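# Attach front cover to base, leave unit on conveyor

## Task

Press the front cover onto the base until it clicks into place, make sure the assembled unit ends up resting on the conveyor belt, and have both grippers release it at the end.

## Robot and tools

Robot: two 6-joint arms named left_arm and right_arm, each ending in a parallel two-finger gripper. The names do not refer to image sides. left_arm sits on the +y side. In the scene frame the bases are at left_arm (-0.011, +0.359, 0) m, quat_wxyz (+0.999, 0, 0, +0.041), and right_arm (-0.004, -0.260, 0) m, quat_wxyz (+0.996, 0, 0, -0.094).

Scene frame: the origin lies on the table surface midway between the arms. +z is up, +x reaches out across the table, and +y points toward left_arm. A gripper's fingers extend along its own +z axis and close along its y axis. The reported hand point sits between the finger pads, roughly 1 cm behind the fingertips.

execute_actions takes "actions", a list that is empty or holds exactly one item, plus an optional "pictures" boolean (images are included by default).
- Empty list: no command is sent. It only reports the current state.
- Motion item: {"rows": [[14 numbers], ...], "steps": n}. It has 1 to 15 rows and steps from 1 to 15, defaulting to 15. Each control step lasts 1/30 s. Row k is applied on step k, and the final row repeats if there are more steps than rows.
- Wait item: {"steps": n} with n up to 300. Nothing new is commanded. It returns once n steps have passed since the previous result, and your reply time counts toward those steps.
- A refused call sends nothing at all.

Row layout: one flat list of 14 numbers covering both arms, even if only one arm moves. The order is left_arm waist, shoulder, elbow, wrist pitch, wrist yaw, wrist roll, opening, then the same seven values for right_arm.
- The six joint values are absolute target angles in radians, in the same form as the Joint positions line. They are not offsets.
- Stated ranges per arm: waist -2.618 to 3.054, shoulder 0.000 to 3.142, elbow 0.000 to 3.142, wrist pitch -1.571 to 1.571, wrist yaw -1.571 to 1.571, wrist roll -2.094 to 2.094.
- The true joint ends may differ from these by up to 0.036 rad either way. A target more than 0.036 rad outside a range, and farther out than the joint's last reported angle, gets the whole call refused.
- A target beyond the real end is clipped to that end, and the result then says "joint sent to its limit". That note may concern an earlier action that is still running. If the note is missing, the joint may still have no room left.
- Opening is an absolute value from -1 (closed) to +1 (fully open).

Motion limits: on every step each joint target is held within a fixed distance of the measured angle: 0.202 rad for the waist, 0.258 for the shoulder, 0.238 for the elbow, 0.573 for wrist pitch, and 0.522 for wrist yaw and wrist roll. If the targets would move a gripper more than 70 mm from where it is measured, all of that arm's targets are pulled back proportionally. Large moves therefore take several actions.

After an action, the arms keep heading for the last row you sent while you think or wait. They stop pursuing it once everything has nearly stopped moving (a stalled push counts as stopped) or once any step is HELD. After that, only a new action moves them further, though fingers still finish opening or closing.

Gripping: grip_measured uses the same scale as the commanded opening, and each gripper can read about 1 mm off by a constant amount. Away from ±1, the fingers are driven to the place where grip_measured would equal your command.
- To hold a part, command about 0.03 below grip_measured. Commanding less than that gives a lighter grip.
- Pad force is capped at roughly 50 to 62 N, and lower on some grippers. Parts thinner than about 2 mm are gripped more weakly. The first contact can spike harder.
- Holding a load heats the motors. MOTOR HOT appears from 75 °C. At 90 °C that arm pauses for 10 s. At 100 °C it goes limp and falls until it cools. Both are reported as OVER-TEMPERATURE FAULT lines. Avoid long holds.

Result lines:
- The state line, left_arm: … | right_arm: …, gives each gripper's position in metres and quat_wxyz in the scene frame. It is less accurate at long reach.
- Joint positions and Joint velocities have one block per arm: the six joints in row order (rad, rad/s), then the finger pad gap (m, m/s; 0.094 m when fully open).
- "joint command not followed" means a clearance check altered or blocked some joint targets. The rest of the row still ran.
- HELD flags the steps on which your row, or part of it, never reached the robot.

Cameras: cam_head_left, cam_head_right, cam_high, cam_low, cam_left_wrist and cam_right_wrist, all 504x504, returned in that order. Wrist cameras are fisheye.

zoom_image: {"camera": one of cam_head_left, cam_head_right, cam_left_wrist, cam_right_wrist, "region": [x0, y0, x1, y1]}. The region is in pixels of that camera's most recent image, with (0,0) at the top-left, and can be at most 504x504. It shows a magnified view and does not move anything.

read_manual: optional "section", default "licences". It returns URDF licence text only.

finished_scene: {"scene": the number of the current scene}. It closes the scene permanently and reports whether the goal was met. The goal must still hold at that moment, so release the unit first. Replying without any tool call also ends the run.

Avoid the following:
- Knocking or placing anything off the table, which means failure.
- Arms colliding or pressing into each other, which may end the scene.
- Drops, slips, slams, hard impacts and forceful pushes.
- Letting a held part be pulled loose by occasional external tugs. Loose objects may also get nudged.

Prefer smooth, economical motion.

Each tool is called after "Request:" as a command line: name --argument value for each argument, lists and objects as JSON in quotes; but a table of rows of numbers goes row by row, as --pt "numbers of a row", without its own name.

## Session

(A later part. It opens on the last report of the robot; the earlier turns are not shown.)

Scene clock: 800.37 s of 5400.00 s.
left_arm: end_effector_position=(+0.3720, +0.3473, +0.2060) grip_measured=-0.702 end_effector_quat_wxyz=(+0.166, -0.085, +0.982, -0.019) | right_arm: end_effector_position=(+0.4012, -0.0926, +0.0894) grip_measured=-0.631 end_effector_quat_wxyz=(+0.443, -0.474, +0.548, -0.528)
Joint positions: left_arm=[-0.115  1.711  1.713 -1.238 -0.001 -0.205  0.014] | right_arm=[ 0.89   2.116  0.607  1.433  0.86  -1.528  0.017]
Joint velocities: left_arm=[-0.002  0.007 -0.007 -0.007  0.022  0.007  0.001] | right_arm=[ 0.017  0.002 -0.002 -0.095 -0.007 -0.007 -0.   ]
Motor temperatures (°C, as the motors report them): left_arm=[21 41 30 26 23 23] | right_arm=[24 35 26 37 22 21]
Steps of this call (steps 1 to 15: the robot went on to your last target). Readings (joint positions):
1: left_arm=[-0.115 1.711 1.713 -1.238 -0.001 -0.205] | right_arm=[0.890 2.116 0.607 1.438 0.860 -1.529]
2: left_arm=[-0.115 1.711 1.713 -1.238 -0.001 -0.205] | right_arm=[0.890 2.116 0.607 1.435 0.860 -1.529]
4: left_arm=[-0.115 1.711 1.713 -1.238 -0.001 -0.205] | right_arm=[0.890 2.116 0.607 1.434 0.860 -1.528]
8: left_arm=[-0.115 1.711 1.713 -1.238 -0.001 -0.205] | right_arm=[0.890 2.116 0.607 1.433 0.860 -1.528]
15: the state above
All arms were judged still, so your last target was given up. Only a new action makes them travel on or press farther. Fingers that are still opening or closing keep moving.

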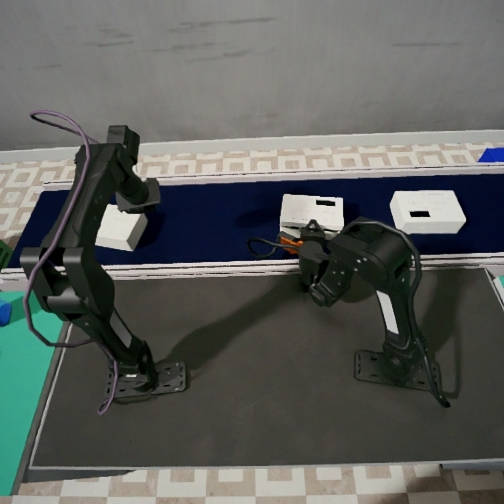

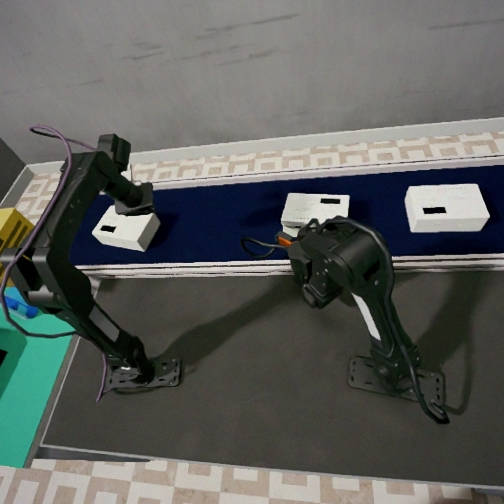

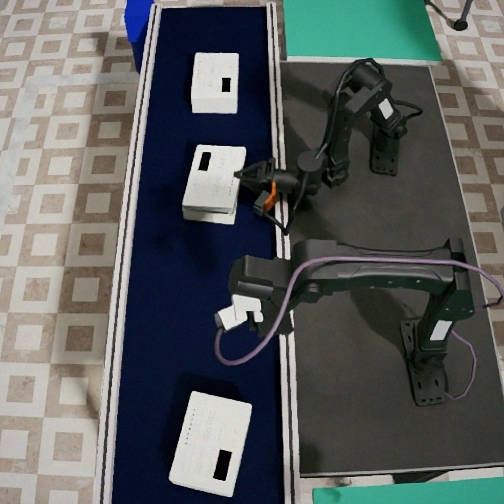

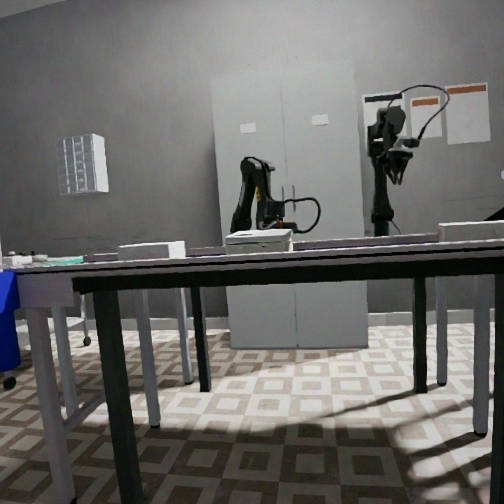

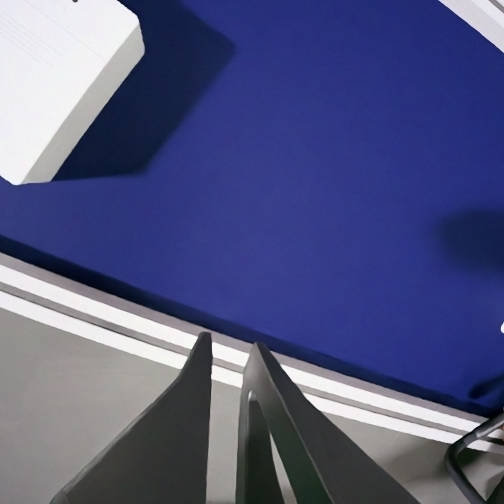

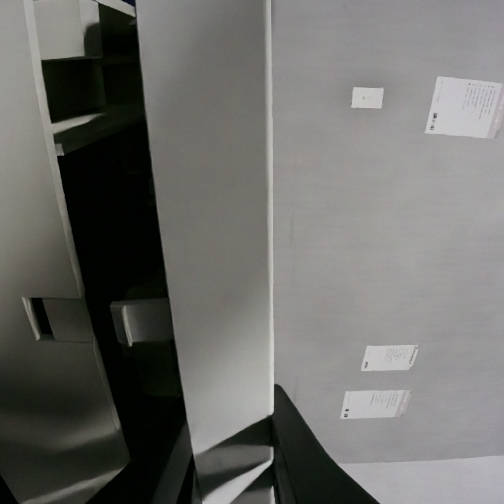

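Request:
execute_actions --actions '[{"rows":[[-0.12,1.70,1.70,-1.23,0,-0.20,-0.7,0.883,2.10,0.60,1.44,0.868,-1.515,-0.64],[-0.12,1.70,1.70,-1.23,0,-0.20,-0.7,0.883,2.10,0.60,1.44,0.868,-1.515,-0.625],[-0.12,1.70,1.70,-1.23,0,-0.20,-0.7,0.883,2.10,0.60,1.44,0.868,-1.515,-0.615],[-0.12,1.70,1.70,-1.23,0,-0.20,-0.7,0.883,2.10,0.60,1.44,0.868,-1.515,-0.605],[-0.12,1.70,1.70,-1.23,0,-0.20,-0.7,0.883,2.10,0.60,1.44,0.868,-1.515,-0.595],[-0.12,1.70,1.70,-1.23,0,-0.20,-0.7,0.883,2.10,0.60,1.44,0.868,-1.515,-0.585],[-0.12,1.70,1.70,-1.23,0,-0.20,-0.7,0.883,2.10,0.60,1.44,0.868,-1.515,-0.575],[-0.12,1.70,1.70,-1.23,0,-0.20,-0.7,0.883,2.10,0.60,1.44,0.868,-1.515,-0.565],[-0.12,1.70,1.70,-1.23,0,-0.20,-0.7,0.883,2.10,0.60,1.44,0.868,-1.515,-0.555],[-0.12,1.70,1.70,-1.23,0,-0.20,-0.7,0.883,2.10,0.60,1.44,0.868,-1.515,-0.545],[-0.12,1.70,1.70,-1.23,0,-0.20,-0.7,0.883,2.10,0.60,1.44,0.868,-1.515,-0.535],[-0.12,1.70,1.70,-1.23,0,-0.20,-0.7,0.883,2.10,0.60,1.44,0.868,-1.515,-0.525],[-0.12,1.70,1.70,-1.23,0,-0.20,-0.7,0.883,2.10,0.60,1.44,0.868,-1.515,-0.515],[-0.12,1.70,1.70,-1.23,0,-0.20,-0.7,0.883,2.10,0.60,1.44,0.868,-1.515,-0.50]],"steps":15}]' --pictures false

Request:
execute_actions --actions '[{"steps":10}]'

Scene clock: 822.47 s of 5400.00 s.
left_arm: end_effector_position=(+0.3720, +0.3473, +0.2060) grip_measured=-0.702 end_effector_quat_wxyz=(+0.166, -0.085, +0.982, -0.019) | right_arm: end_effector_position=(+0.4012, -0.0928, +0.0894) grip_measured=-0.504 end_effector_quat_wxyz=(+0.444, -0.473, +0.549, -0.528)
Joint positions: left_arm=[-0.115  1.711  1.713 -1.238 -0.001 -0.205  0.014] | right_arm=[ 0.89   2.116  0.607  1.433  0.861 -1.525  0.023]
Joint velocities: left_arm=[ 0.002  0.002 -0.007  0.007  0.066  0.095 -0.   ] | right_arm=[-0.012 -0.017  0.012 -0.037  0.022  0.051  0.002]
Motor temperatures (°C, as the motors report them): left_arm=[21 40 30 26 23 23] | right_arm=[24 37 26 36 22 21]
Steps of this call (steps 1 to 90: nothing new was sent; then 18.60 s passed at rest; steps 91 to 105: all 15 steps of this action). Readings (joint positions):
91: left_arm=[-0.115 1.711 1.713 -1.238 -0.001 -0.205] | right_arm=[0.890 2.116 0.607 1.433 0.860 -1.527]
92: left_arm=[-0.115 1.711 1.713 -1.238 -0.001 -0.205] | right_arm=[0.890 2.116 0.607 1.433 0.860 -1.527]
94: left_arm=[-0.115 1.711 1.713 -1.238 -0.001 -0.205] | right_arm=[0.890 2.116 0.607 1.433 0.860 -1.527]
98: left_arm=[-0.115 1.711 1.713 -1.238 -0.001 -0.205] | right_arm=[0.890 2.116 0.607 1.433 0.861 -1.526]
105: the state above

Scene clock: 822.80 s of 5400.00 s.
left_arm: end_effector_position=(+0.3720, +0.3473, +0.2060) grip_measured=-0.702 end_effector_quat_wxyz=(+0.166, -0.085, +0.982, -0.019) | right_arm: end_effector_position=(+0.4012, -0.0928, +0.0894) grip_measured=-0.503 end_effector_quat_wxyz=(+0.444, -0.473, +0.549, -0.528)
Joint positions: left_arm=[-0.115  1.711  1.713 -1.238 -0.001 -0.205  0.014] | right_arm=[ 0.89   2.116  0.607  1.433  0.861 -1.525  0.023]
Joint velocities: left_arm=[-0.002 -0.022  0.017  0.066  0.022  0.066  0.001] | right_arm=[ 0.022 -0.002  0.002  0.037  0.066  0.066 -0.001]
Motor temperatures (°C, as the motors report them): left_arm=[21 40 30 26 23 23] | right_arm=[24 37 26 36 22 21]
Steps of this call (steps 1 to 10: the robot went on to your last target). Readings (joint positions):
1: left_arm=[-0.115 1.711 1.713 -1.238 -0.001 -0.205] | right_arm=[0.890 2.116 0.607 1.433 0.861 -1.525]
2: left_arm=[-0.115 1.711 1.713 -1.238 -0.001 -0.205] | right_arm=[0.890 2.116 0.607 1.433 0.861 -1.525]
4: left_arm=[-0.115 1.711 1.713 -1.238 -0.001 -0.205] | right_arm=[0.890 2.116 0.607 1.433 0.861 -1.525]
8: left_arm=[-0.115 1.711 1.713 -1.238 -0.001 -0.205] | right_arm=[0.890 2.116 0.607 1.433 0.861 -1.525]
10: the state above

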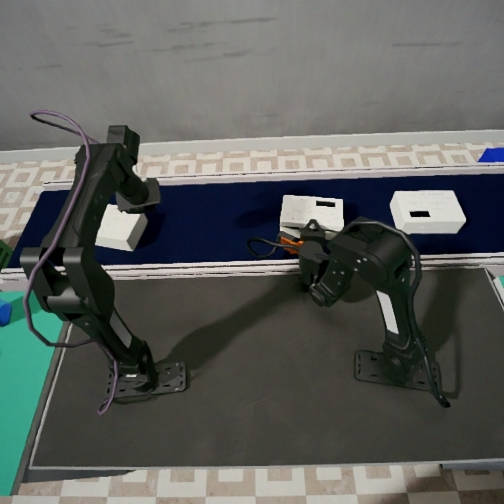

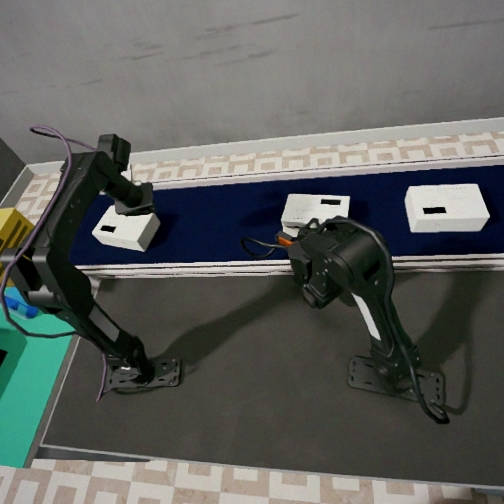

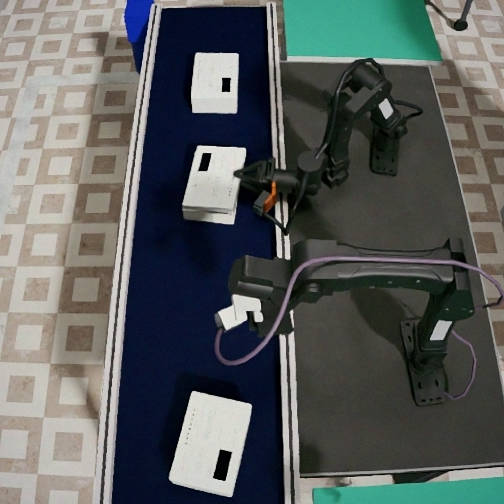

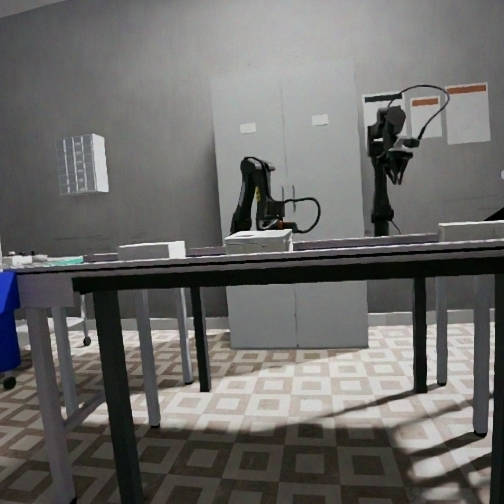

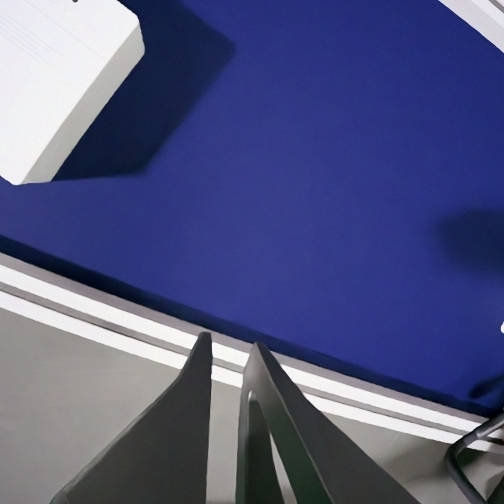

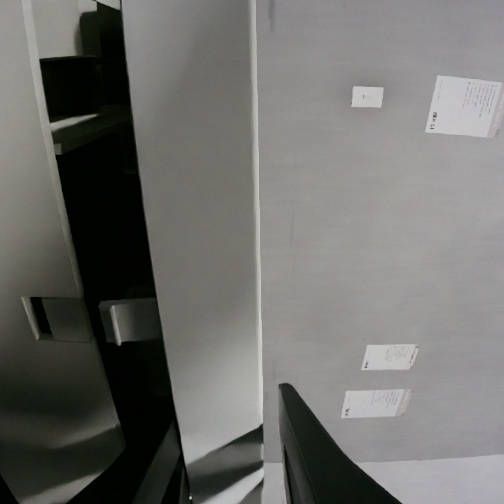

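Continue opening a little more.

Request:
execute_actions --actions '[{"rows":[[-0.12,1.70,1.70,-1.23,0,-0.20,-0.7,0.883,2.10,0.60,1.44,0.868,-1.515,-0.49],[-0.12,1.70,1.70,-1.23,0,-0.20,-0.7,0.883,2.10,0.60,1.44,0.868,-1.515,-0.48],[-0.12,1.70,1.70,-1.23,0,-0.20,-0.7,0.883,2.10,0.60,1.44,0.868,-1.515,-0.47],[-0.12,1.70,1.70,-1.23,0,-0.20,-0.7,0.883,2.10,0.60,1.44,0.868,-1.515,-0.46],[-0.12,1.70,1.70,-1.23,0,-0.20,-0.7,0.883,2.10,0.60,1.44,0.868,-1.515,-0.45],[-0.12,1.70,1.70,-1.23,0,-0.20,-0.7,0.883,2.10,0.60,1.44,0.868,-1.515,-0.44],[-0.12,1.70,1.70,-1.23,0,-0.20,-0.7,0.883,2.10,0.60,1.44,0.868,-1.515,-0.43],[-0.12,1.70,1.70,-1.23,0,-0.20,-0.7,0.883,2.10,0.60,1.44,0.868,-1.515,-0.42],[-0.12,1.70,1.70,-1.23,0,-0.20,-0.7,0.883,2.10,0.60,1.44,0.868,-1.515,-0.41],[-0.12,1.70,1.70,-1.23,0,-0.20,-0.7,0.883,2.10,0.60,1.44,0.868,-1.515,-0.40]],"steps":15}]'

Scene clock: 831.43 s of 5400.00 s.
left_arm: end_effector_position=(+0.3720, +0.3473, +0.2060) grip_measured=-0.702 end_effector_quat_wxyz=(+0.166, -0.085, +0.982, -0.019) | right_arm: end_effector_position=(+0.4012, -0.0928, +0.0894) grip_measured=-0.403 end_effector_quat_wxyz=(+0.444, -0.473, +0.549, -0.528)
Joint positions: left_arm=[-0.115  1.711  1.713 -1.238 -0.001 -0.205  0.014] | right_arm=[ 0.89   2.116  0.607  1.433  0.861 -1.525  0.028]
Joint velocities: left_arm=[ 0.007 -0.017 -0.012 -0.037 -0.066  0.051  0.001] | right_arm=[-0.017 -0.002 -0.002 -0.051 -0.051 -0.081  0.001]
Motor temperatures (°C, as the motors report them): left_arm=[21 40 30 26 23 23] | right_arm=[24 37 26 36 22 21]
Steps of this call (steps 1 to 15: the robot went on to your last target; steps 16 to 90: nothing new was sent; then 5.13 s passed at rest; steps 91 to 105: all 15 steps of this action). Readings (joint positions):
91: left_arm=[-0.115 1.711 1.713 -1.238 -0.001 -0.205] | right_arm=[0.890 2.116 0.607 1.433 0.861 -1.525]
92: left_arm=[-0.115 1.711 1.713 -1.238 -0.001 -0.205] | right_arm=[0.890 2.116 0.607 1.433 0.861 -1.525]
94: left_arm=[-0.115 1.711 1.713 -1.238 -0.001 -0.205] | right_arm=[0.890 2.116 0.607 1.433 0.861 -1.525]
98: left_arm=[-0.115 1.711 1.713 -1.238 -0.001 -0.205] | right_arm=[0.890 2.116 0.607 1.433 0.861 -1.525]
105: the state above

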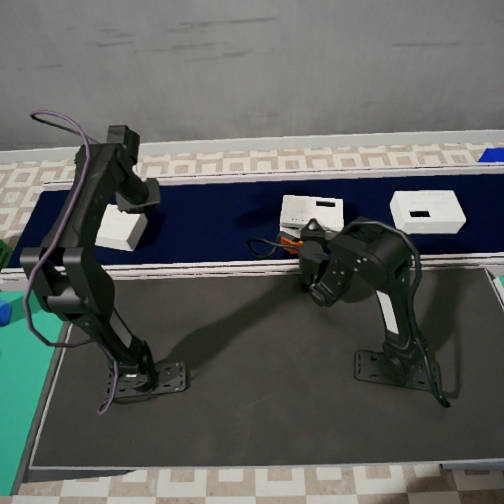

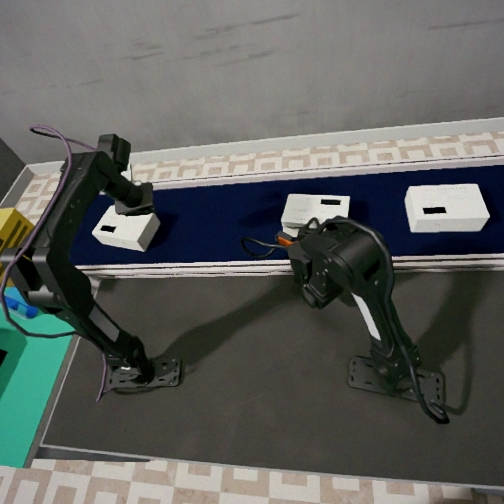

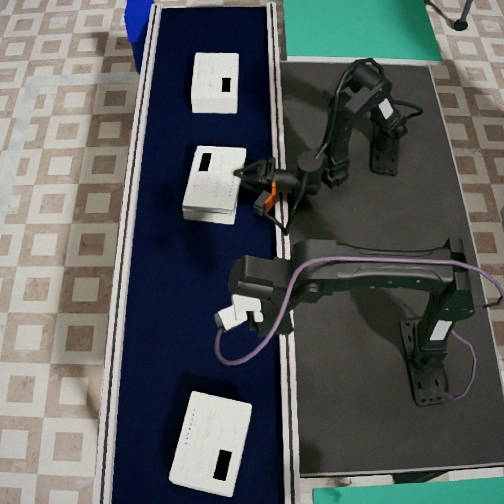

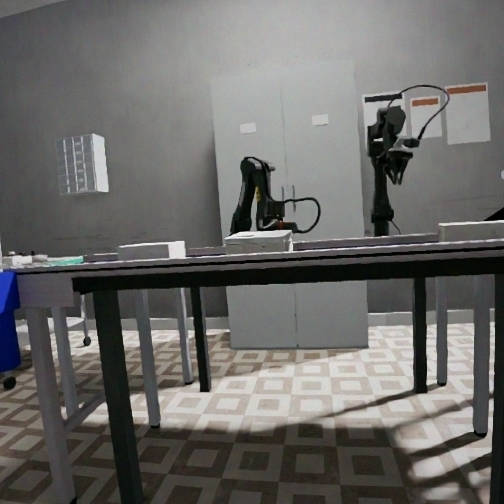

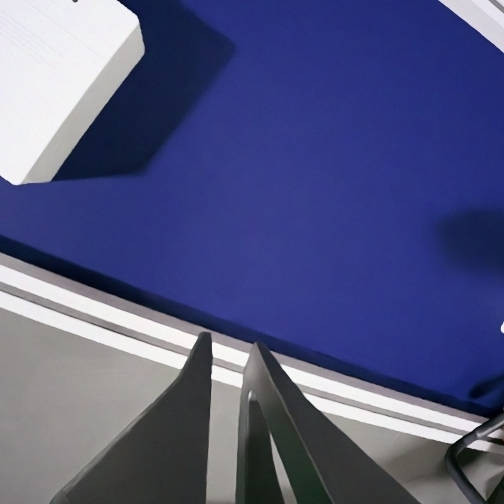

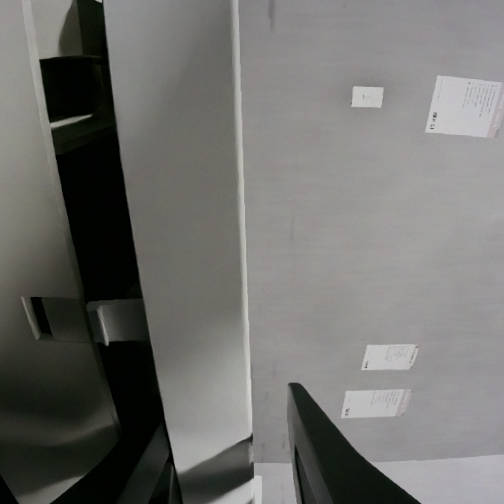

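Request:
execute_actions --actions '[{"rows":[[-0.12,1.70,1.70,-1.23,0,-0.20,-0.7,0.89,2.092,0.60,1.465,0.868,-1.515,-0.38],[-0.12,1.70,1.70,-1.23,0,-0.20,-0.7,0.895,2.09,0.598,1.47,0.872,-1.515,-0.36],[-0.12,1.70,1.70,-1.23,0,-0.20,-0.7,0.90,2.087,0.592,1.473,0.877,-1.515,-0.35],[-0.12,1.70,1.70,-1.23,0,-0.20,-0.7,0.905,2.084,0.586,1.476,0.882,-1.515,-0.35],[-0.12,1.70,1.70,-1.23,0,-0.20,-0.7,0.91,2.081,0.58,1.479,0.887,-1.515,-0.35],[-0.12,1.70,1.70,-1.23,0,-0.20,-0.7,0.915,2.078,0.574,1.482,0.892,-1.515,-0.35],[-0.12,1.70,1.70,-1.23,0,-0.20,-0.7,0.92,2.075,0.568,1.485,0.897,-1.515,-0.35],[-0.12,1.70,1.70,-1.23,0,-0.20,-0.7,0.925,2.072,0.562,1.488,0.902,-1.515,-0.35],[-0.12,1.70,1.70,-1.23,0,-0.20,-0.7,0.93,2.069,0.556,1.491,0.907,-1.515,-0.35],[-0.12,1.70,1.70,-1.23,0,-0.20,-0.7,0.935,2.066,0.55,1.494,0.912,-1.515,-0.35],[-0.12,1.70,1.70,-1.23,0,-0.20,-0.7,0.94,2.063,0.544,1.497,0.917,-1.515,-0.35],[-0.12,1.70,1.70,-1.23,0,-0.20,-0.7,0.945,2.06,0.538,1.50,0.922,-1.515,-0.35],[-0.12,1.70,1.70,-1.23,0,-0.20,-0.7,0.95,2.057,0.532,1.503,0.927,-1.515,-0.35],[-0.12,1.70,1.70,-1.23,0,-0.20,-0.7,0.958,2.055,0.527,1.505,0.932,-1.515,-0.35]],"steps":15}]' --pictures false

Request:
execute_actions --actions '[{"steps":15}]'

Scene clock: 850.57 s of 5400.00 s.
left_arm: end_effector_position=(+0.3720, +0.3473, +0.2060) grip_measured=-0.702 end_effector_quat_wxyz=(+0.166, -0.085, +0.982, -0.019) | right_arm: end_effector_position=(+0.3802, -0.0889, +0.0932) grip_measured=-0.353 end_effector_quat_wxyz=(+0.449, -0.472, +0.546, -0.527)
Joint positions: left_arm=[-0.115  1.711  1.713 -1.238 -0.001 -0.205  0.014] | right_arm=[ 0.944  2.086  0.546  1.474  0.906 -1.525  0.03 ]
Joint velocities: left_arm=[-0.007  0.002  0.022 -0.022  0.022 -0.051 -0.001] | right_arm=[ 0.134 -0.085 -0.115  0.095  0.095  0.081  0.   ]
Motor temperatures (°C, as the motors report them): left_arm=[21 40 30 26 23 23] | right_arm=[24 37 26 36 22 21]
Steps of this call (steps 1 to 15: the robot went on to your last target; steps 16 to 90: nothing new was sent; then 15.63 s passed at rest; steps 91 to 105: all 15 steps of this action). Readings (joint positions):
91: left_arm=[-0.115 1.711 1.713 -1.238 -0.001 -0.205] | right_arm=[0.890 2.116 0.607 1.435 0.861 -1.525]
92: left_arm=[-0.115 1.711 1.713 -1.238 -0.001 -0.205] | right_arm=[0.890 2.116 0.607 1.436 0.861 -1.525]
94: left_arm=[-0.115 1.711 1.713 -1.238 -0.001 -0.205] | right_arm=[0.891 2.116 0.607 1.441 0.863 -1.525]
98: left_arm=[-0.115 1.711 1.713 -1.238 -0.001 -0.205] | right_arm=[0.906 2.108 0.588 1.452 0.876 -1.525]
105: the state above

Scene clock: 851.07 s of 5400.00 s.
left_arm: end_effector_position=(+0.3720, +0.3473, +0.2060) grip_measured=-0.702 end_effector_quat_wxyz=(+0.166, -0.085, +0.982, -0.019) | right_arm: end_effector_position=(+0.3777, -0.0887, +0.0971) grip_measured=-0.353 end_effector_quat_wxyz=(+0.454, -0.464, +0.547, -0.528)
Joint positions: left_arm=[-0.115  1.711  1.713 -1.238 -0.001 -0.205  0.014] | right_arm=[ 0.953  2.082  0.542  1.49   0.922 -1.525  0.03 ]
Joint velocities: left_arm=[ 0.007  0.002  0.012  0.037 -0.007  0.022 -0.   ] | right_arm=[ 0.022 -0.017 -0.012 -0.037 -0.081  0.022 -0.001]
Motor temperatures (°C, as the motors report them): left_arm=[21 40 30 26 23 23] | right_arm=[24 37 26 36 22 21]
Steps of this call (steps 1 to 15: the robot went on to your last target). Readings (joint positions):
1: left_arm=[-0.115 1.711 1.713 -1.238 -0.001 -0.205] | right_arm=[0.949 2.084 0.543 1.477 0.910 -1.525]
2: left_arm=[-0.115 1.711 1.713 -1.238 -0.001 -0.205] | right_arm=[0.952 2.083 0.542 1.480 0.912 -1.525]
4: left_arm=[-0.115 1.711 1.713 -1.238 -0.001 -0.205] | right_arm=[0.953 2.082 0.542 1.485 0.915 -1.525]
8: left_arm=[-0.115 1.711 1.713 -1.238 -0.001 -0.205] | right_arm=[0.953 2.082 0.542 1.489 0.920 -1.525]
15: the state above

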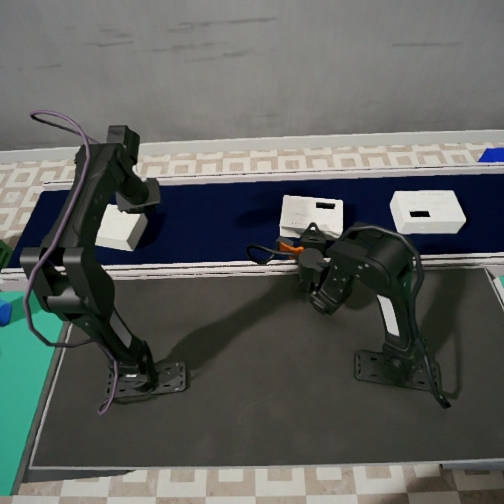

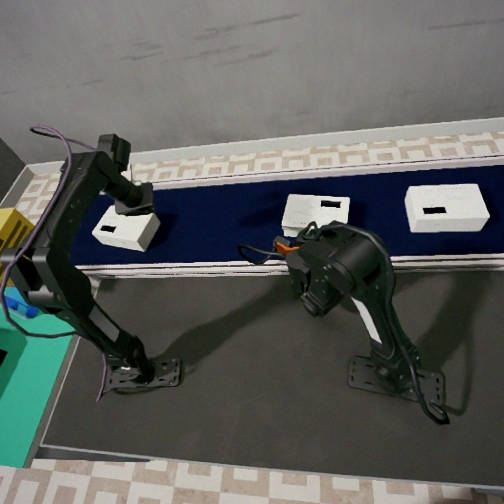

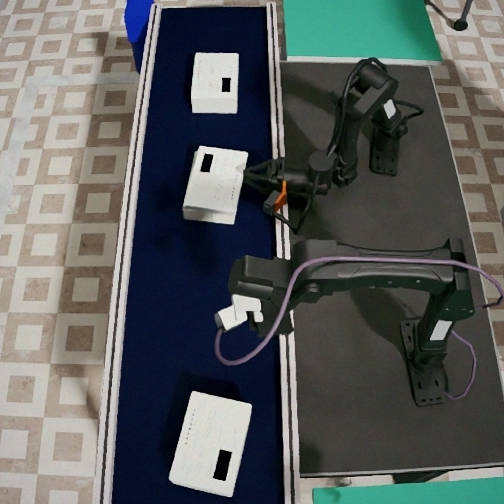

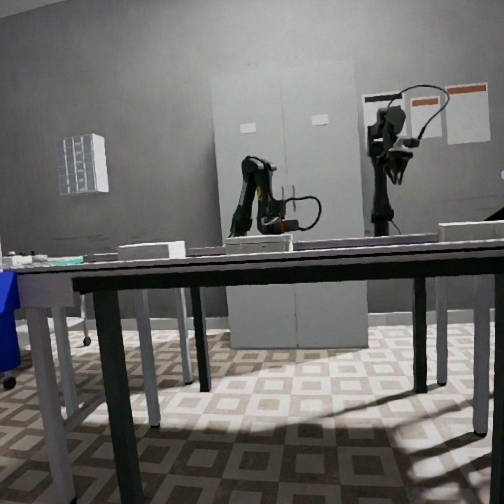

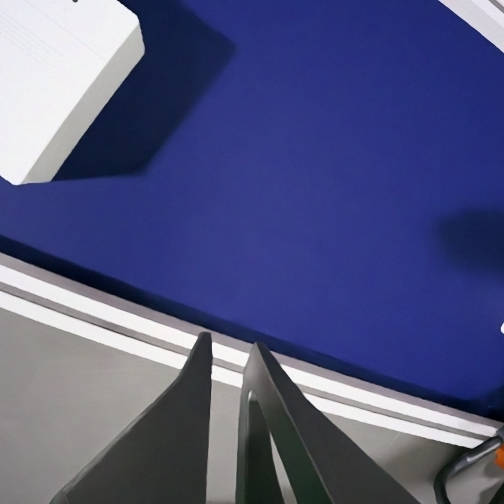

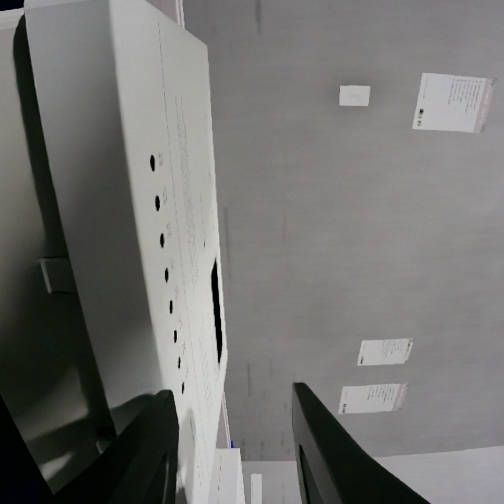

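Request:
zoom_image --camera "cam_high" --region '[160, 120, 300, 240]'

Request:
zoom_image --camera "cam_low" --region '[200, 190, 340, 260]'

Region (160, 120, 300, 240) of cam_high's 504x504 image, scaled by 3.600, with more detail than that image has; it fills the top 432 rows of this view, and the rest is white.

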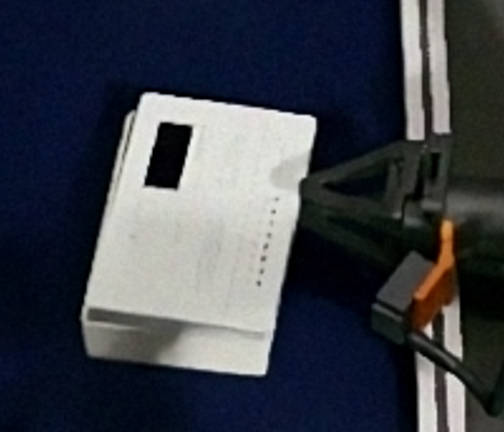

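Region (200, 190, 340, 260) of cam_low's 504x504 image, scaled by 3.600, with more detail than that image has.

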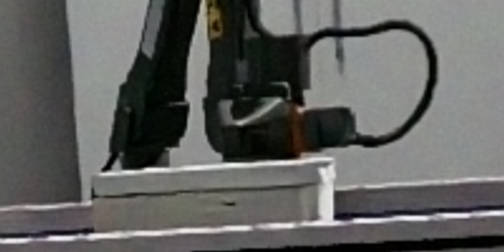

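Request:
execute_actions --actions '[{"rows":[[-0.12,1.70,1.70,-1.23,0,-0.20,-0.7,0.95,2.05,0.55,1.49,0.92,-1.51,-0.35],[-0.12,1.70,1.70,-1.23,0,-0.20,-0.7,0.95,2.04,0.555,1.48,0.918,-1.50,-0.35],[-0.12,1.70,1.70,-1.23,0,-0.20,-0.7,0.95,2.03,0.56,1.46,0.916,-1.49,-0.35],[-0.12,1.70,1.70,-1.23,0,-0.20,-0.7,0.948,2.02,0.563,1.44,0.914,-1.48,-0.33],[-0.12,1.70,1.70,-1.23,0,-0.20,-0.7,0.947,2.01,0.566,1.415,0.912,-1.47,-0.30],[-0.12,1.70,1.70,-1.23,0,-0.20,-0.7,0.946,2.00,0.569,1.39,0.91,-1.46,-0.27],[-0.12,1.70,1.70,-1.23,0,-0.20,-0.7,0.945,1.99,0.572,1.365,0.908,-1.45,-0.24],[-0.12,1.70,1.70,-1.23,0,-0.20,-0.7,0.944,1.98,0.575,1.34,0.906,-1.44,-0.20],[-0.12,1.70,1.70,-1.23,0,-0.20,-0.7,0.943,1.97,0.578,1.315,0.904,-1.43,-0.16],[-0.12,1.70,1.70,-1.23,0,-0.20,-0.7,0.942,1.96,0.58,1.29,0.902,-1.42,-0.12],[-0.12,1.70,1.70,-1.23,0,-0.20,-0.7,0.942,1.95,0.58,1.265,0.90,-1.41,-0.08],[-0.12,1.70,1.70,-1.23,0,-0.20,-0.7,0.942,1.94,0.58,1.24,0.898,-1.40,-0.04],[-0.12,1.70,1.70,-1.23,0,-0.20,-0.7,0.942,1.93,0.58,1.21,0.896,-1.39,0.0],[-0.12,1.70,1.70,-1.23,0,-0.20,-0.7,0.942,1.924,0.58,1.18,0.895,-1.375,0.03],[-0.12,1.70,1.70,-1.23,0,-0.20,-0.7,0.942,1.924,0.58,1.157,0.895,-1.365,0.064]],"steps":15}]' --pictures false

Request:
execute_actions --actions '[{"steps":20}]'

Scene clock: 943.53 s of 5400.00 s.
left_arm: end_effector_position=(+0.3720, +0.3473, +0.2060) grip_measured=-0.702 end_effector_quat_wxyz=(+0.166, -0.085, +0.982, -0.019) | right_arm: end_effector_position=(+0.3806, -0.0857, +0.1111) grip_measured=+0.045 end_effector_quat_wxyz=(+0.458, -0.462, +0.568, -0.503)
Joint positions: left_arm=[-0.115  1.711  1.713 -1.238 -0.001 -0.205  0.014] | right_arm=[ 0.95   1.954  0.558  1.276  0.908 -1.42   0.049]
Joint velocities: left_arm=[ 0.022 -0.007 -0.012 -0.037 -0.022 -0.007 -0.   ] | right_arm=[ 0.002 -0.208  0.017 -0.608 -0.051  0.256  0.034]
Motor temperatures (°C, as the motors report them): left_arm=[21 40 30 27 23 23] | right_arm=[24 38 25 36 22 21]
Steps of this call (steps 1 to 15: the robot went on to your last target; steps 16 to 90: nothing new was sent; then 88.97 s passed at rest; steps 91 to 105: all 15 steps of this action). Readings (joint positions):
91: left_arm=[-0.115 1.711 1.713 -1.238 -0.001 -0.205] | right_arm=[0.953 2.082 0.542 1.491 0.922 -1.525]
92: left_arm=[-0.115 1.711 1.713 -1.238 -0.001 -0.205] | right_arm=[0.953 2.080 0.542 1.489 0.922 -1.523]
94: left_arm=[-0.115 1.711 1.713 -1.238 -0.001 -0.205] | right_arm=[0.953 2.068 0.542 1.476 0.922 -1.514]
98: left_arm=[-0.115 1.711 1.713 -1.238 -0.001 -0.205] | right_arm=[0.953 2.024 0.543 1.423 0.919 -1.486]
105: the state above

Scene clock: 944.20 s of 5400.00 s.
left_arm: end_effector_position=(+0.3720, +0.3473, +0.2060) grip_measured=-0.702 end_effector_quat_wxyz=(+0.166, -0.085, +0.982, -0.019) | right_arm: end_effector_position=(+0.3785, -0.0867, +0.0946) grip_measured=+0.061 end_effector_quat_wxyz=(-0.433, +0.485, -0.577, +0.494)
Joint positions: left_arm=[-0.115  1.711  1.713 -1.238 -0.001 -0.205  0.014] | right_arm=[ 0.95   1.947  0.558  1.168  0.901 -1.377  0.05 ]
Joint velocities: left_arm=[ 0.002 -0.017 -0.007  0.007 -0.022 -0.066 -0.001] | right_arm=[-0.002  0.012 -0.002  0.007 -0.022  0.037 -0.001]
Motor temperatures (°C, as the motors report them): left_arm=[21 40 30 27 23 23] | right_arm=[24 38 25 36 22 21]
Steps of this call (steps 1 to 20: the robot went on to your last target). Readings (joint positions):
1: left_arm=[-0.115 1.711 1.713 -1.238 -0.001 -0.205] | right_arm=[0.950 1.949 0.558 1.256 0.906 -1.411]
2: left_arm=[-0.115 1.711 1.713 -1.238 -0.001 -0.205] | right_arm=[0.950 1.947 0.558 1.240 0.906 -1.404]
4: left_arm=[-0.115 1.711 1.713 -1.238 -0.001 -0.205] | right_arm=[0.950 1.947 0.558 1.213 0.904 -1.394]
8: left_arm=[-0.115 1.711 1.713 -1.238 -0.001 -0.205] | right_arm=[0.950 1.947 0.558 1.184 0.903 -1.384]
20: the state above

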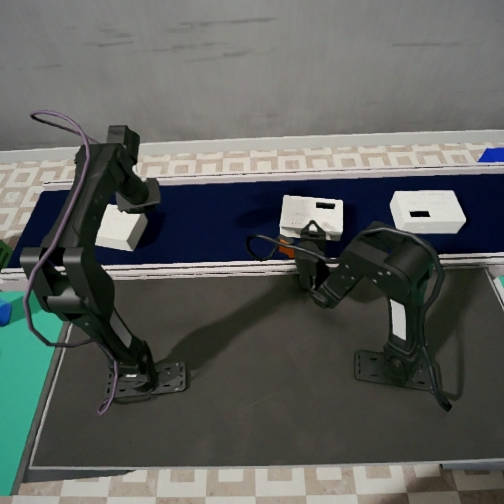

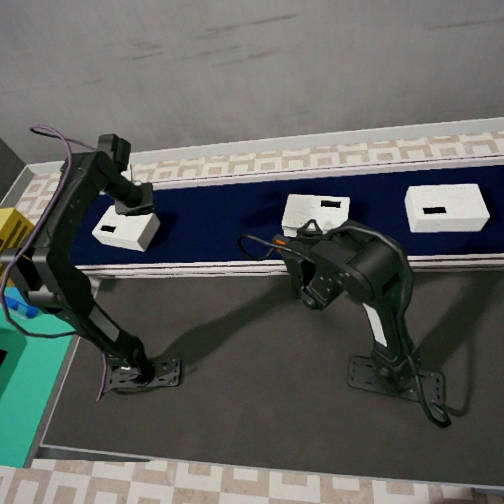

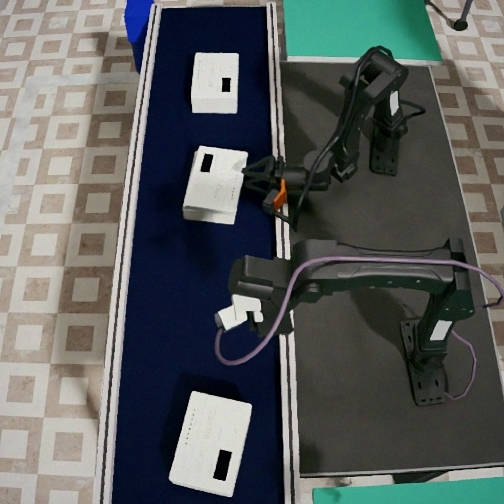

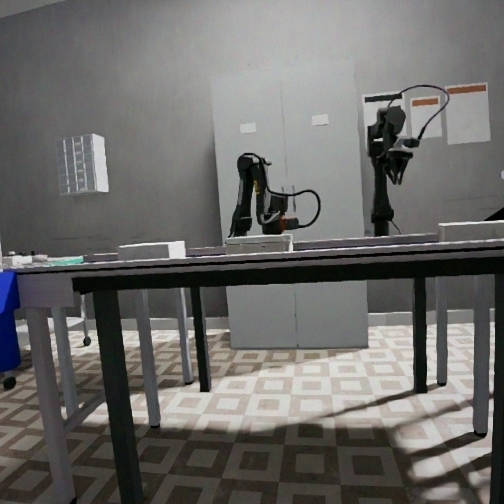

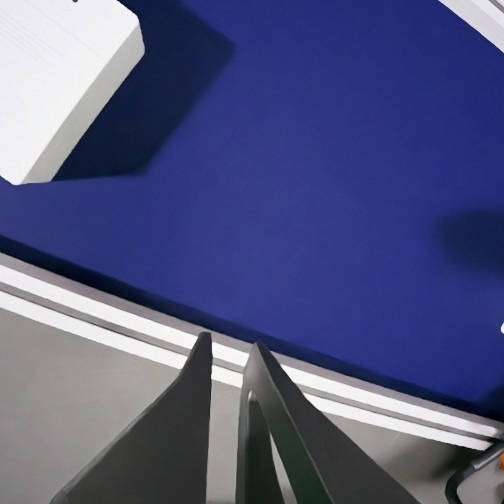

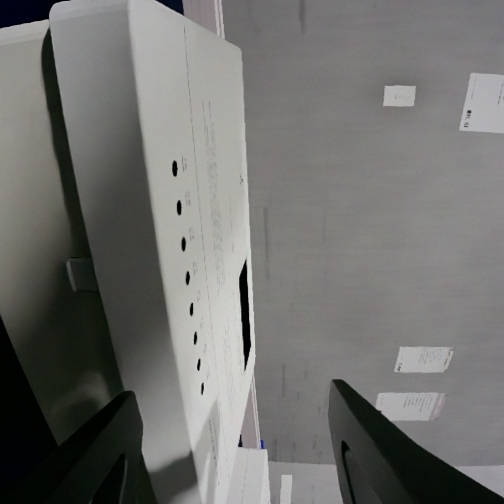

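Request:
execute_actions --actions '[{"rows":[[-0.12,1.70,1.70,-1.23,0,-0.20,-0.7,0.942,1.924,0.58,1.15,0.895,-1.36,0.064],[-0.12,1.70,1.70,-1.23,0,-0.20,-0.7,0.942,1.924,0.58,1.14,0.895,-1.355,0.064],[-0.12,1.70,1.70,-1.23,0,-0.20,-0.7,0.942,1.924,0.58,1.127,0.895,-1.35,0.064]],"steps":15}]' --pictures false

Request:
execute_actions --actions '[{"steps":10}]'

Scene clock: 953.17 s of 5400.00 s.
left_arm: end_effector_position=(+0.3720, +0.3473, +0.2060) grip_measured=-0.702 end_effector_quat_wxyz=(+0.166, -0.085, +0.982, -0.019) | right_arm: end_effector_position=(+0.3776, -0.0875, +0.0894) grip_measured=+0.061 end_effector_quat_wxyz=(-0.426, +0.491, -0.580, +0.492)
Joint positions: left_arm=[-0.115  1.711  1.713 -1.238 -0.001 -0.205  0.014] | right_arm=[ 0.95   1.947  0.558  1.139  0.901 -1.362  0.05 ]
Joint velocities: left_arm=[-0.007  0.007 -0.017 -0.051 -0.007  0.022  0.   ] | right_arm=[ 0.007 -0.002 -0.002 -0.007  0.037 -0.066 -0.001]
Motor temperatures (°C, as the motors report them): left_arm=[21 40 30 27 23 23] | right_arm=[24 38 26 36 22 21]
Steps of this call (steps 1 to 15: the robot went on to your last target; steps 16 to 90: nothing new was sent; then 5.47 s passed at rest; steps 91 to 105: all 15 steps of this action). Readings (joint positions):
91: left_arm=[-0.115 1.711 1.713 -1.238 -0.001 -0.205] | right_arm=[0.950 1.947 0.558 1.166 0.901 -1.376]
92: left_arm=[-0.115 1.711 1.713 -1.238 -0.001 -0.205] | right_arm=[0.950 1.947 0.558 1.164 0.901 -1.374]
94: left_arm=[-0.115 1.711 1.713 -1.238 -0.001 -0.205] | right_arm=[0.950 1.947 0.558 1.156 0.901 -1.369]
98: left_arm=[-0.115 1.711 1.713 -1.238 -0.001 -0.205] | right_arm=[0.950 1.947 0.558 1.144 0.901 -1.364]
105: the state above

Scene clock: 953.50 s of 5400.00 s.
left_arm: end_effector_position=(+0.3720, +0.3473, +0.2060) grip_measured=-0.702 end_effector_quat_wxyz=(+0.166, -0.085, +0.982, -0.019) | right_arm: end_effector_position=(+0.3776, -0.0876, +0.0892) grip_measured=+0.061 end_effector_quat_wxyz=(-0.426, +0.491, -0.580, +0.492)
Joint positions: left_arm=[-0.115  1.711  1.713 -1.238 -0.001 -0.205  0.014] | right_arm=[ 0.95   1.947  0.558  1.137  0.901 -1.361  0.05 ]
Joint velocities: left_arm=[-0.012  0.007  0.002 -0.051 -0.037 -0.037 -0.   ] | right_arm=[-0.017 -0.002  0.012 -0.066 -0.066  0.007 -0.   ]
Motor temperatures (°C, as the motors report them): left_arm=[21 40 30 27 23 23] | right_arm=[24 38 26 36 22 21]
Steps of this call (steps 1 to 10: the robot went on to your last target). Readings (joint positions):
1: left_arm=[-0.115 1.711 1.713 -1.238 -0.001 -0.205] | right_arm=[0.950 1.947 0.558 1.138 0.901 -1.362]
2: left_arm=[-0.115 1.711 1.713 -1.238 -0.001 -0.205] | right_arm=[0.950 1.947 0.558 1.138 0.901 -1.362]
4: left_arm=[-0.115 1.711 1.713 -1.238 -0.001 -0.205] | right_arm=[0.950 1.947 0.558 1.138 0.901 -1.361]
8: left_arm=[-0.115 1.711 1.713 -1.238 -0.001 -0.205] | right_arm=[0.950 1.947 0.558 1.137 0.901 -1.361]
10: the state above

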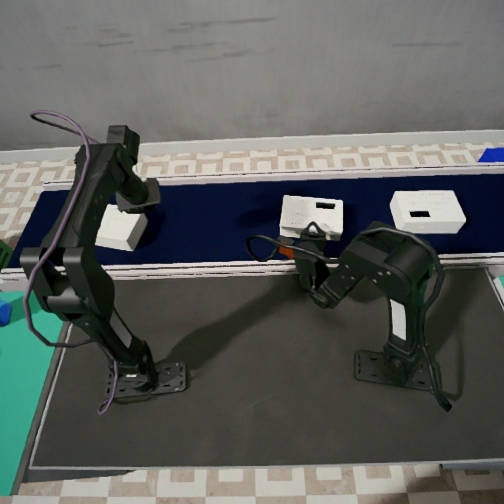

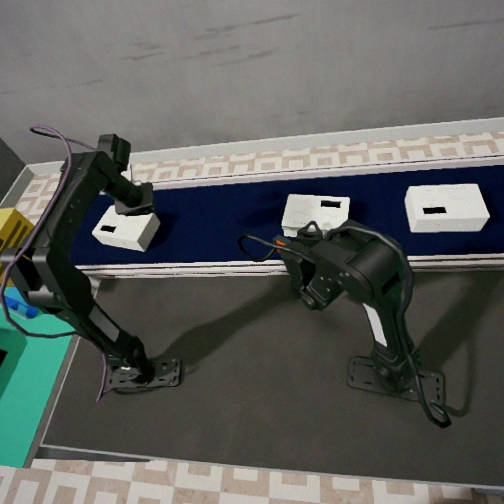

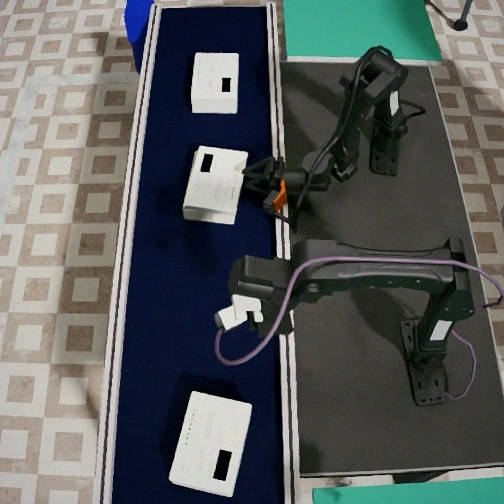

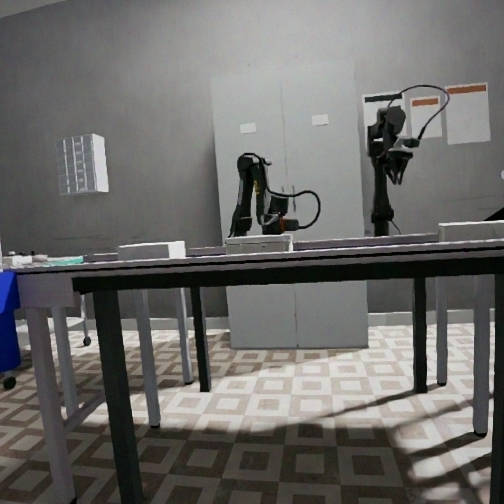

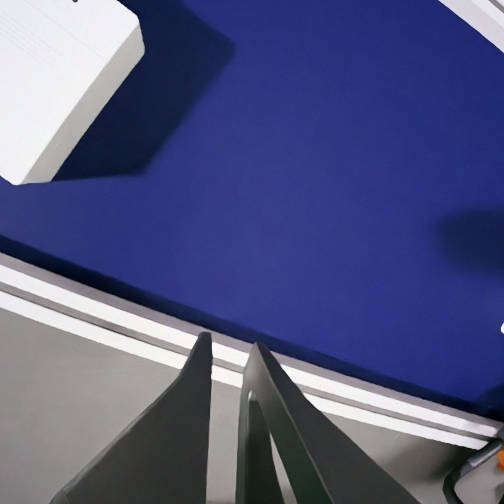

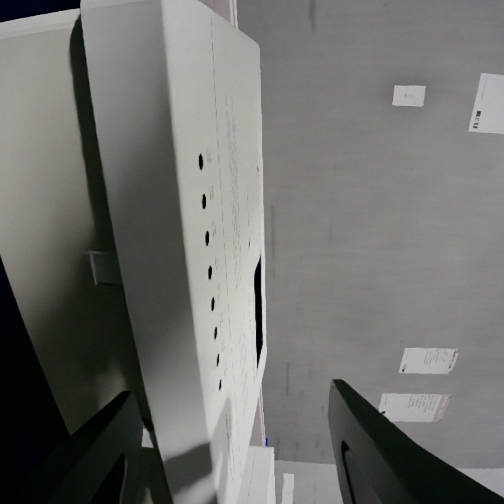

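Request:
execute_actions --actions '[{"rows":[[-0.12,1.70,1.70,-1.23,0,-0.20,-0.7,0.942,1.955,0.58,1.127,0.895,-1.35,0.064],[-0.12,1.70,1.70,-1.23,0,-0.20,-0.7,0.94,1.96,0.582,1.127,0.892,-1.35,0.064],[-0.12,1.70,1.70,-1.23,0,-0.20,-0.7,0.937,1.964,0.585,1.127,0.889,-1.35,0.064],[-0.12,1.70,1.70,-1.23,0,-0.20,-0.7,0.934,1.967,0.588,1.127,0.886,-1.35,0.064],[-0.12,1.70,1.70,-1.23,0,-0.20,-0.7,0.931,1.969,0.591,1.127,0.883,-1.35,0.064],[-0.12,1.70,1.70,-1.23,0,-0.20,-0.7,0.928,1.971,0.594,1.127,0.88,-1.35,0.064],[-0.12,1.70,1.70,-1.23,0,-0.20,-0.7,0.925,1.973,0.597,1.127,0.877,-1.35,0.064],[-0.12,1.70,1.70,-1.23,0,-0.20,-0.7,0.922,1.975,0.60,1.127,0.874,-1.35,0.064],[-0.12,1.70,1.70,-1.23,0,-0.20,-0.7,0.919,1.977,0.603,1.127,0.871,-1.35,0.064],[-0.12,1.70,1.70,-1.23,0,-0.20,-0.7,0.916,1.979,0.605,1.127,0.868,-1.35,0.064]],"steps":15}]' --pictures false

Request:
execute_actions --actions '[{"steps":10}]'

Scene clock: 971.23 s of 5400.00 s.
left_arm: end_effector_position=(+0.3720, +0.3473, +0.2060) grip_measured=-0.702 end_effector_quat_wxyz=(+0.166, -0.085, +0.982, -0.019) | right_arm: end_effector_position=(+0.3868, -0.0902, +0.0876) grip_measured=+0.061 end_effector_quat_wxyz=(-0.426, +0.488, -0.583, +0.491)
Joint positions: left_arm=[-0.115  1.711  1.713 -1.238 -0.001 -0.205  0.014] | right_arm=[ 0.923  1.965  0.581  1.137  0.879 -1.361  0.05 ]
Joint velocities: left_arm=[-0.017 -0.002  0.002 -0.051 -0.066 -0.022 -0.001] | right_arm=[ 0.002 -0.022 -0.012  0.007 -0.022 -0.066 -0.001]
Motor temperatures (°C, as the motors report them): left_arm=[21 40 30 27 23 23] | right_arm=[24 38 27 35 22 21]
Steps of this call (steps 1 to 15: the robot went on to your last target; steps 16 to 90: nothing new was sent; then 14.23 s passed at rest; steps 91 to 105: all 15 steps of this action). Readings (joint positions):
91: left_arm=[-0.115 1.711 1.713 -1.238 -0.001 -0.205] | right_arm=[0.950 1.947 0.558 1.137 0.901 -1.361]
92: left_arm=[-0.115 1.711 1.713 -1.238 -0.001 -0.205] | right_arm=[0.950 1.947 0.558 1.137 0.901 -1.361]
94: left_arm=[-0.115 1.711 1.713 -1.238 -0.001 -0.205] | right_arm=[0.948 1.947 0.558 1.137 0.898 -1.361]
98: left_arm=[-0.115 1.711 1.713 -1.238 -0.001 -0.205] | right_arm=[0.935 1.955 0.568 1.137 0.890 -1.361]
105: the state above

Scene clock: 971.57 s of 5400.00 s.
left_arm: end_effector_position=(+0.3720, +0.3473, +0.2060) grip_measured=-0.702 end_effector_quat_wxyz=(+0.166, -0.085, +0.982, -0.019) | right_arm: end_effector_position=(+0.3869, -0.0895, +0.0875) grip_measured=+0.061 end_effector_quat_wxyz=(-0.427, +0.489, -0.582, +0.489)
Joint positions: left_arm=[-0.115  1.711  1.713 -1.238 -0.001 -0.205  0.014] | right_arm=[ 0.923  1.965  0.581  1.137  0.875 -1.361  0.05 ]
Joint velocities: left_arm=[-0.007  0.002 -0.007  0.022 -0.051 -0.095  0.001] | right_arm=[ 0.012  0.002 -0.012 -0.037 -0.037 -0.022 -0.002]
Motor temperatures (°C, as the motors report them): left_arm=[21 40 30 27 23 23] | right_arm=[24 38 27 35 22 21]
Steps of this call (steps 1 to 10: the robot went on to your last target). Readings (joint positions):
1: left_arm=[-0.115 1.711 1.713 -1.238 -0.001 -0.205] | right_arm=[0.923 1.965 0.581 1.137 0.878 -1.361]
2: left_arm=[-0.115 1.711 1.713 -1.238 -0.001 -0.205] | right_arm=[0.923 1.965 0.581 1.137 0.878 -1.361]
4: left_arm=[-0.115 1.711 1.713 -1.238 -0.001 -0.205] | right_arm=[0.923 1.965 0.581 1.137 0.877 -1.361]
8: left_arm=[-0.115 1.711 1.713 -1.238 -0.001 -0.205] | right_arm=[0.923 1.965 0.581 1.137 0.875 -1.361]
10: the state above

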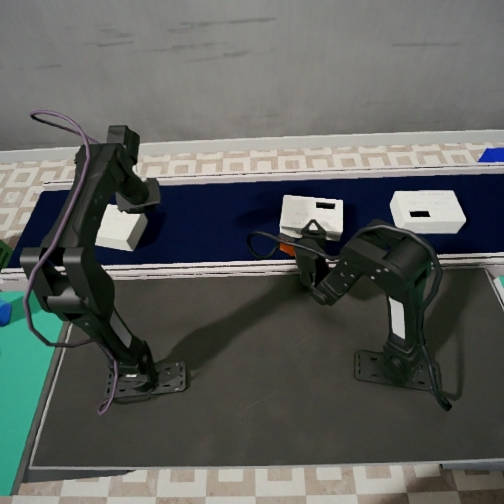

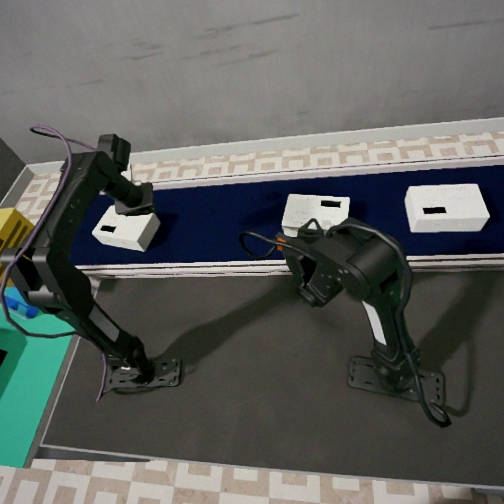

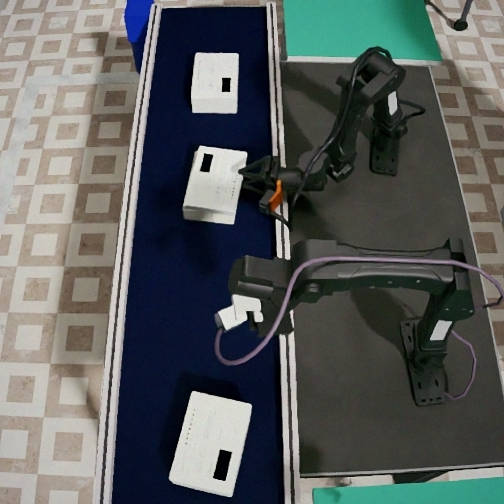

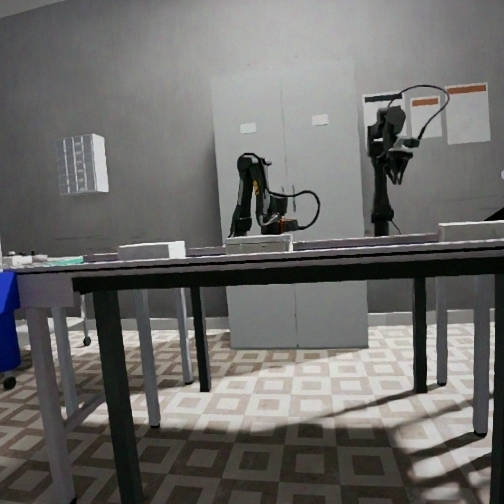

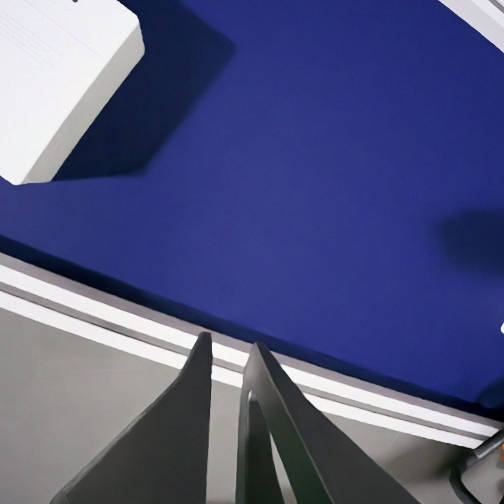

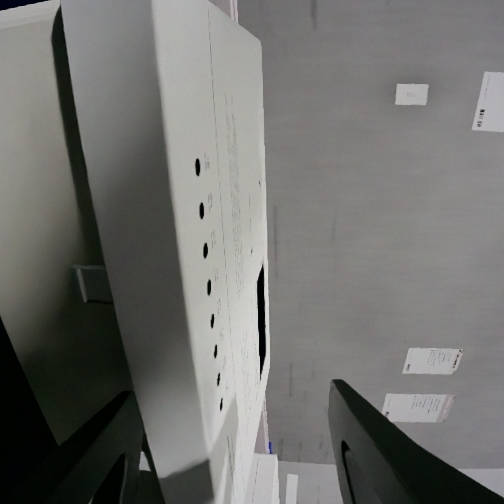

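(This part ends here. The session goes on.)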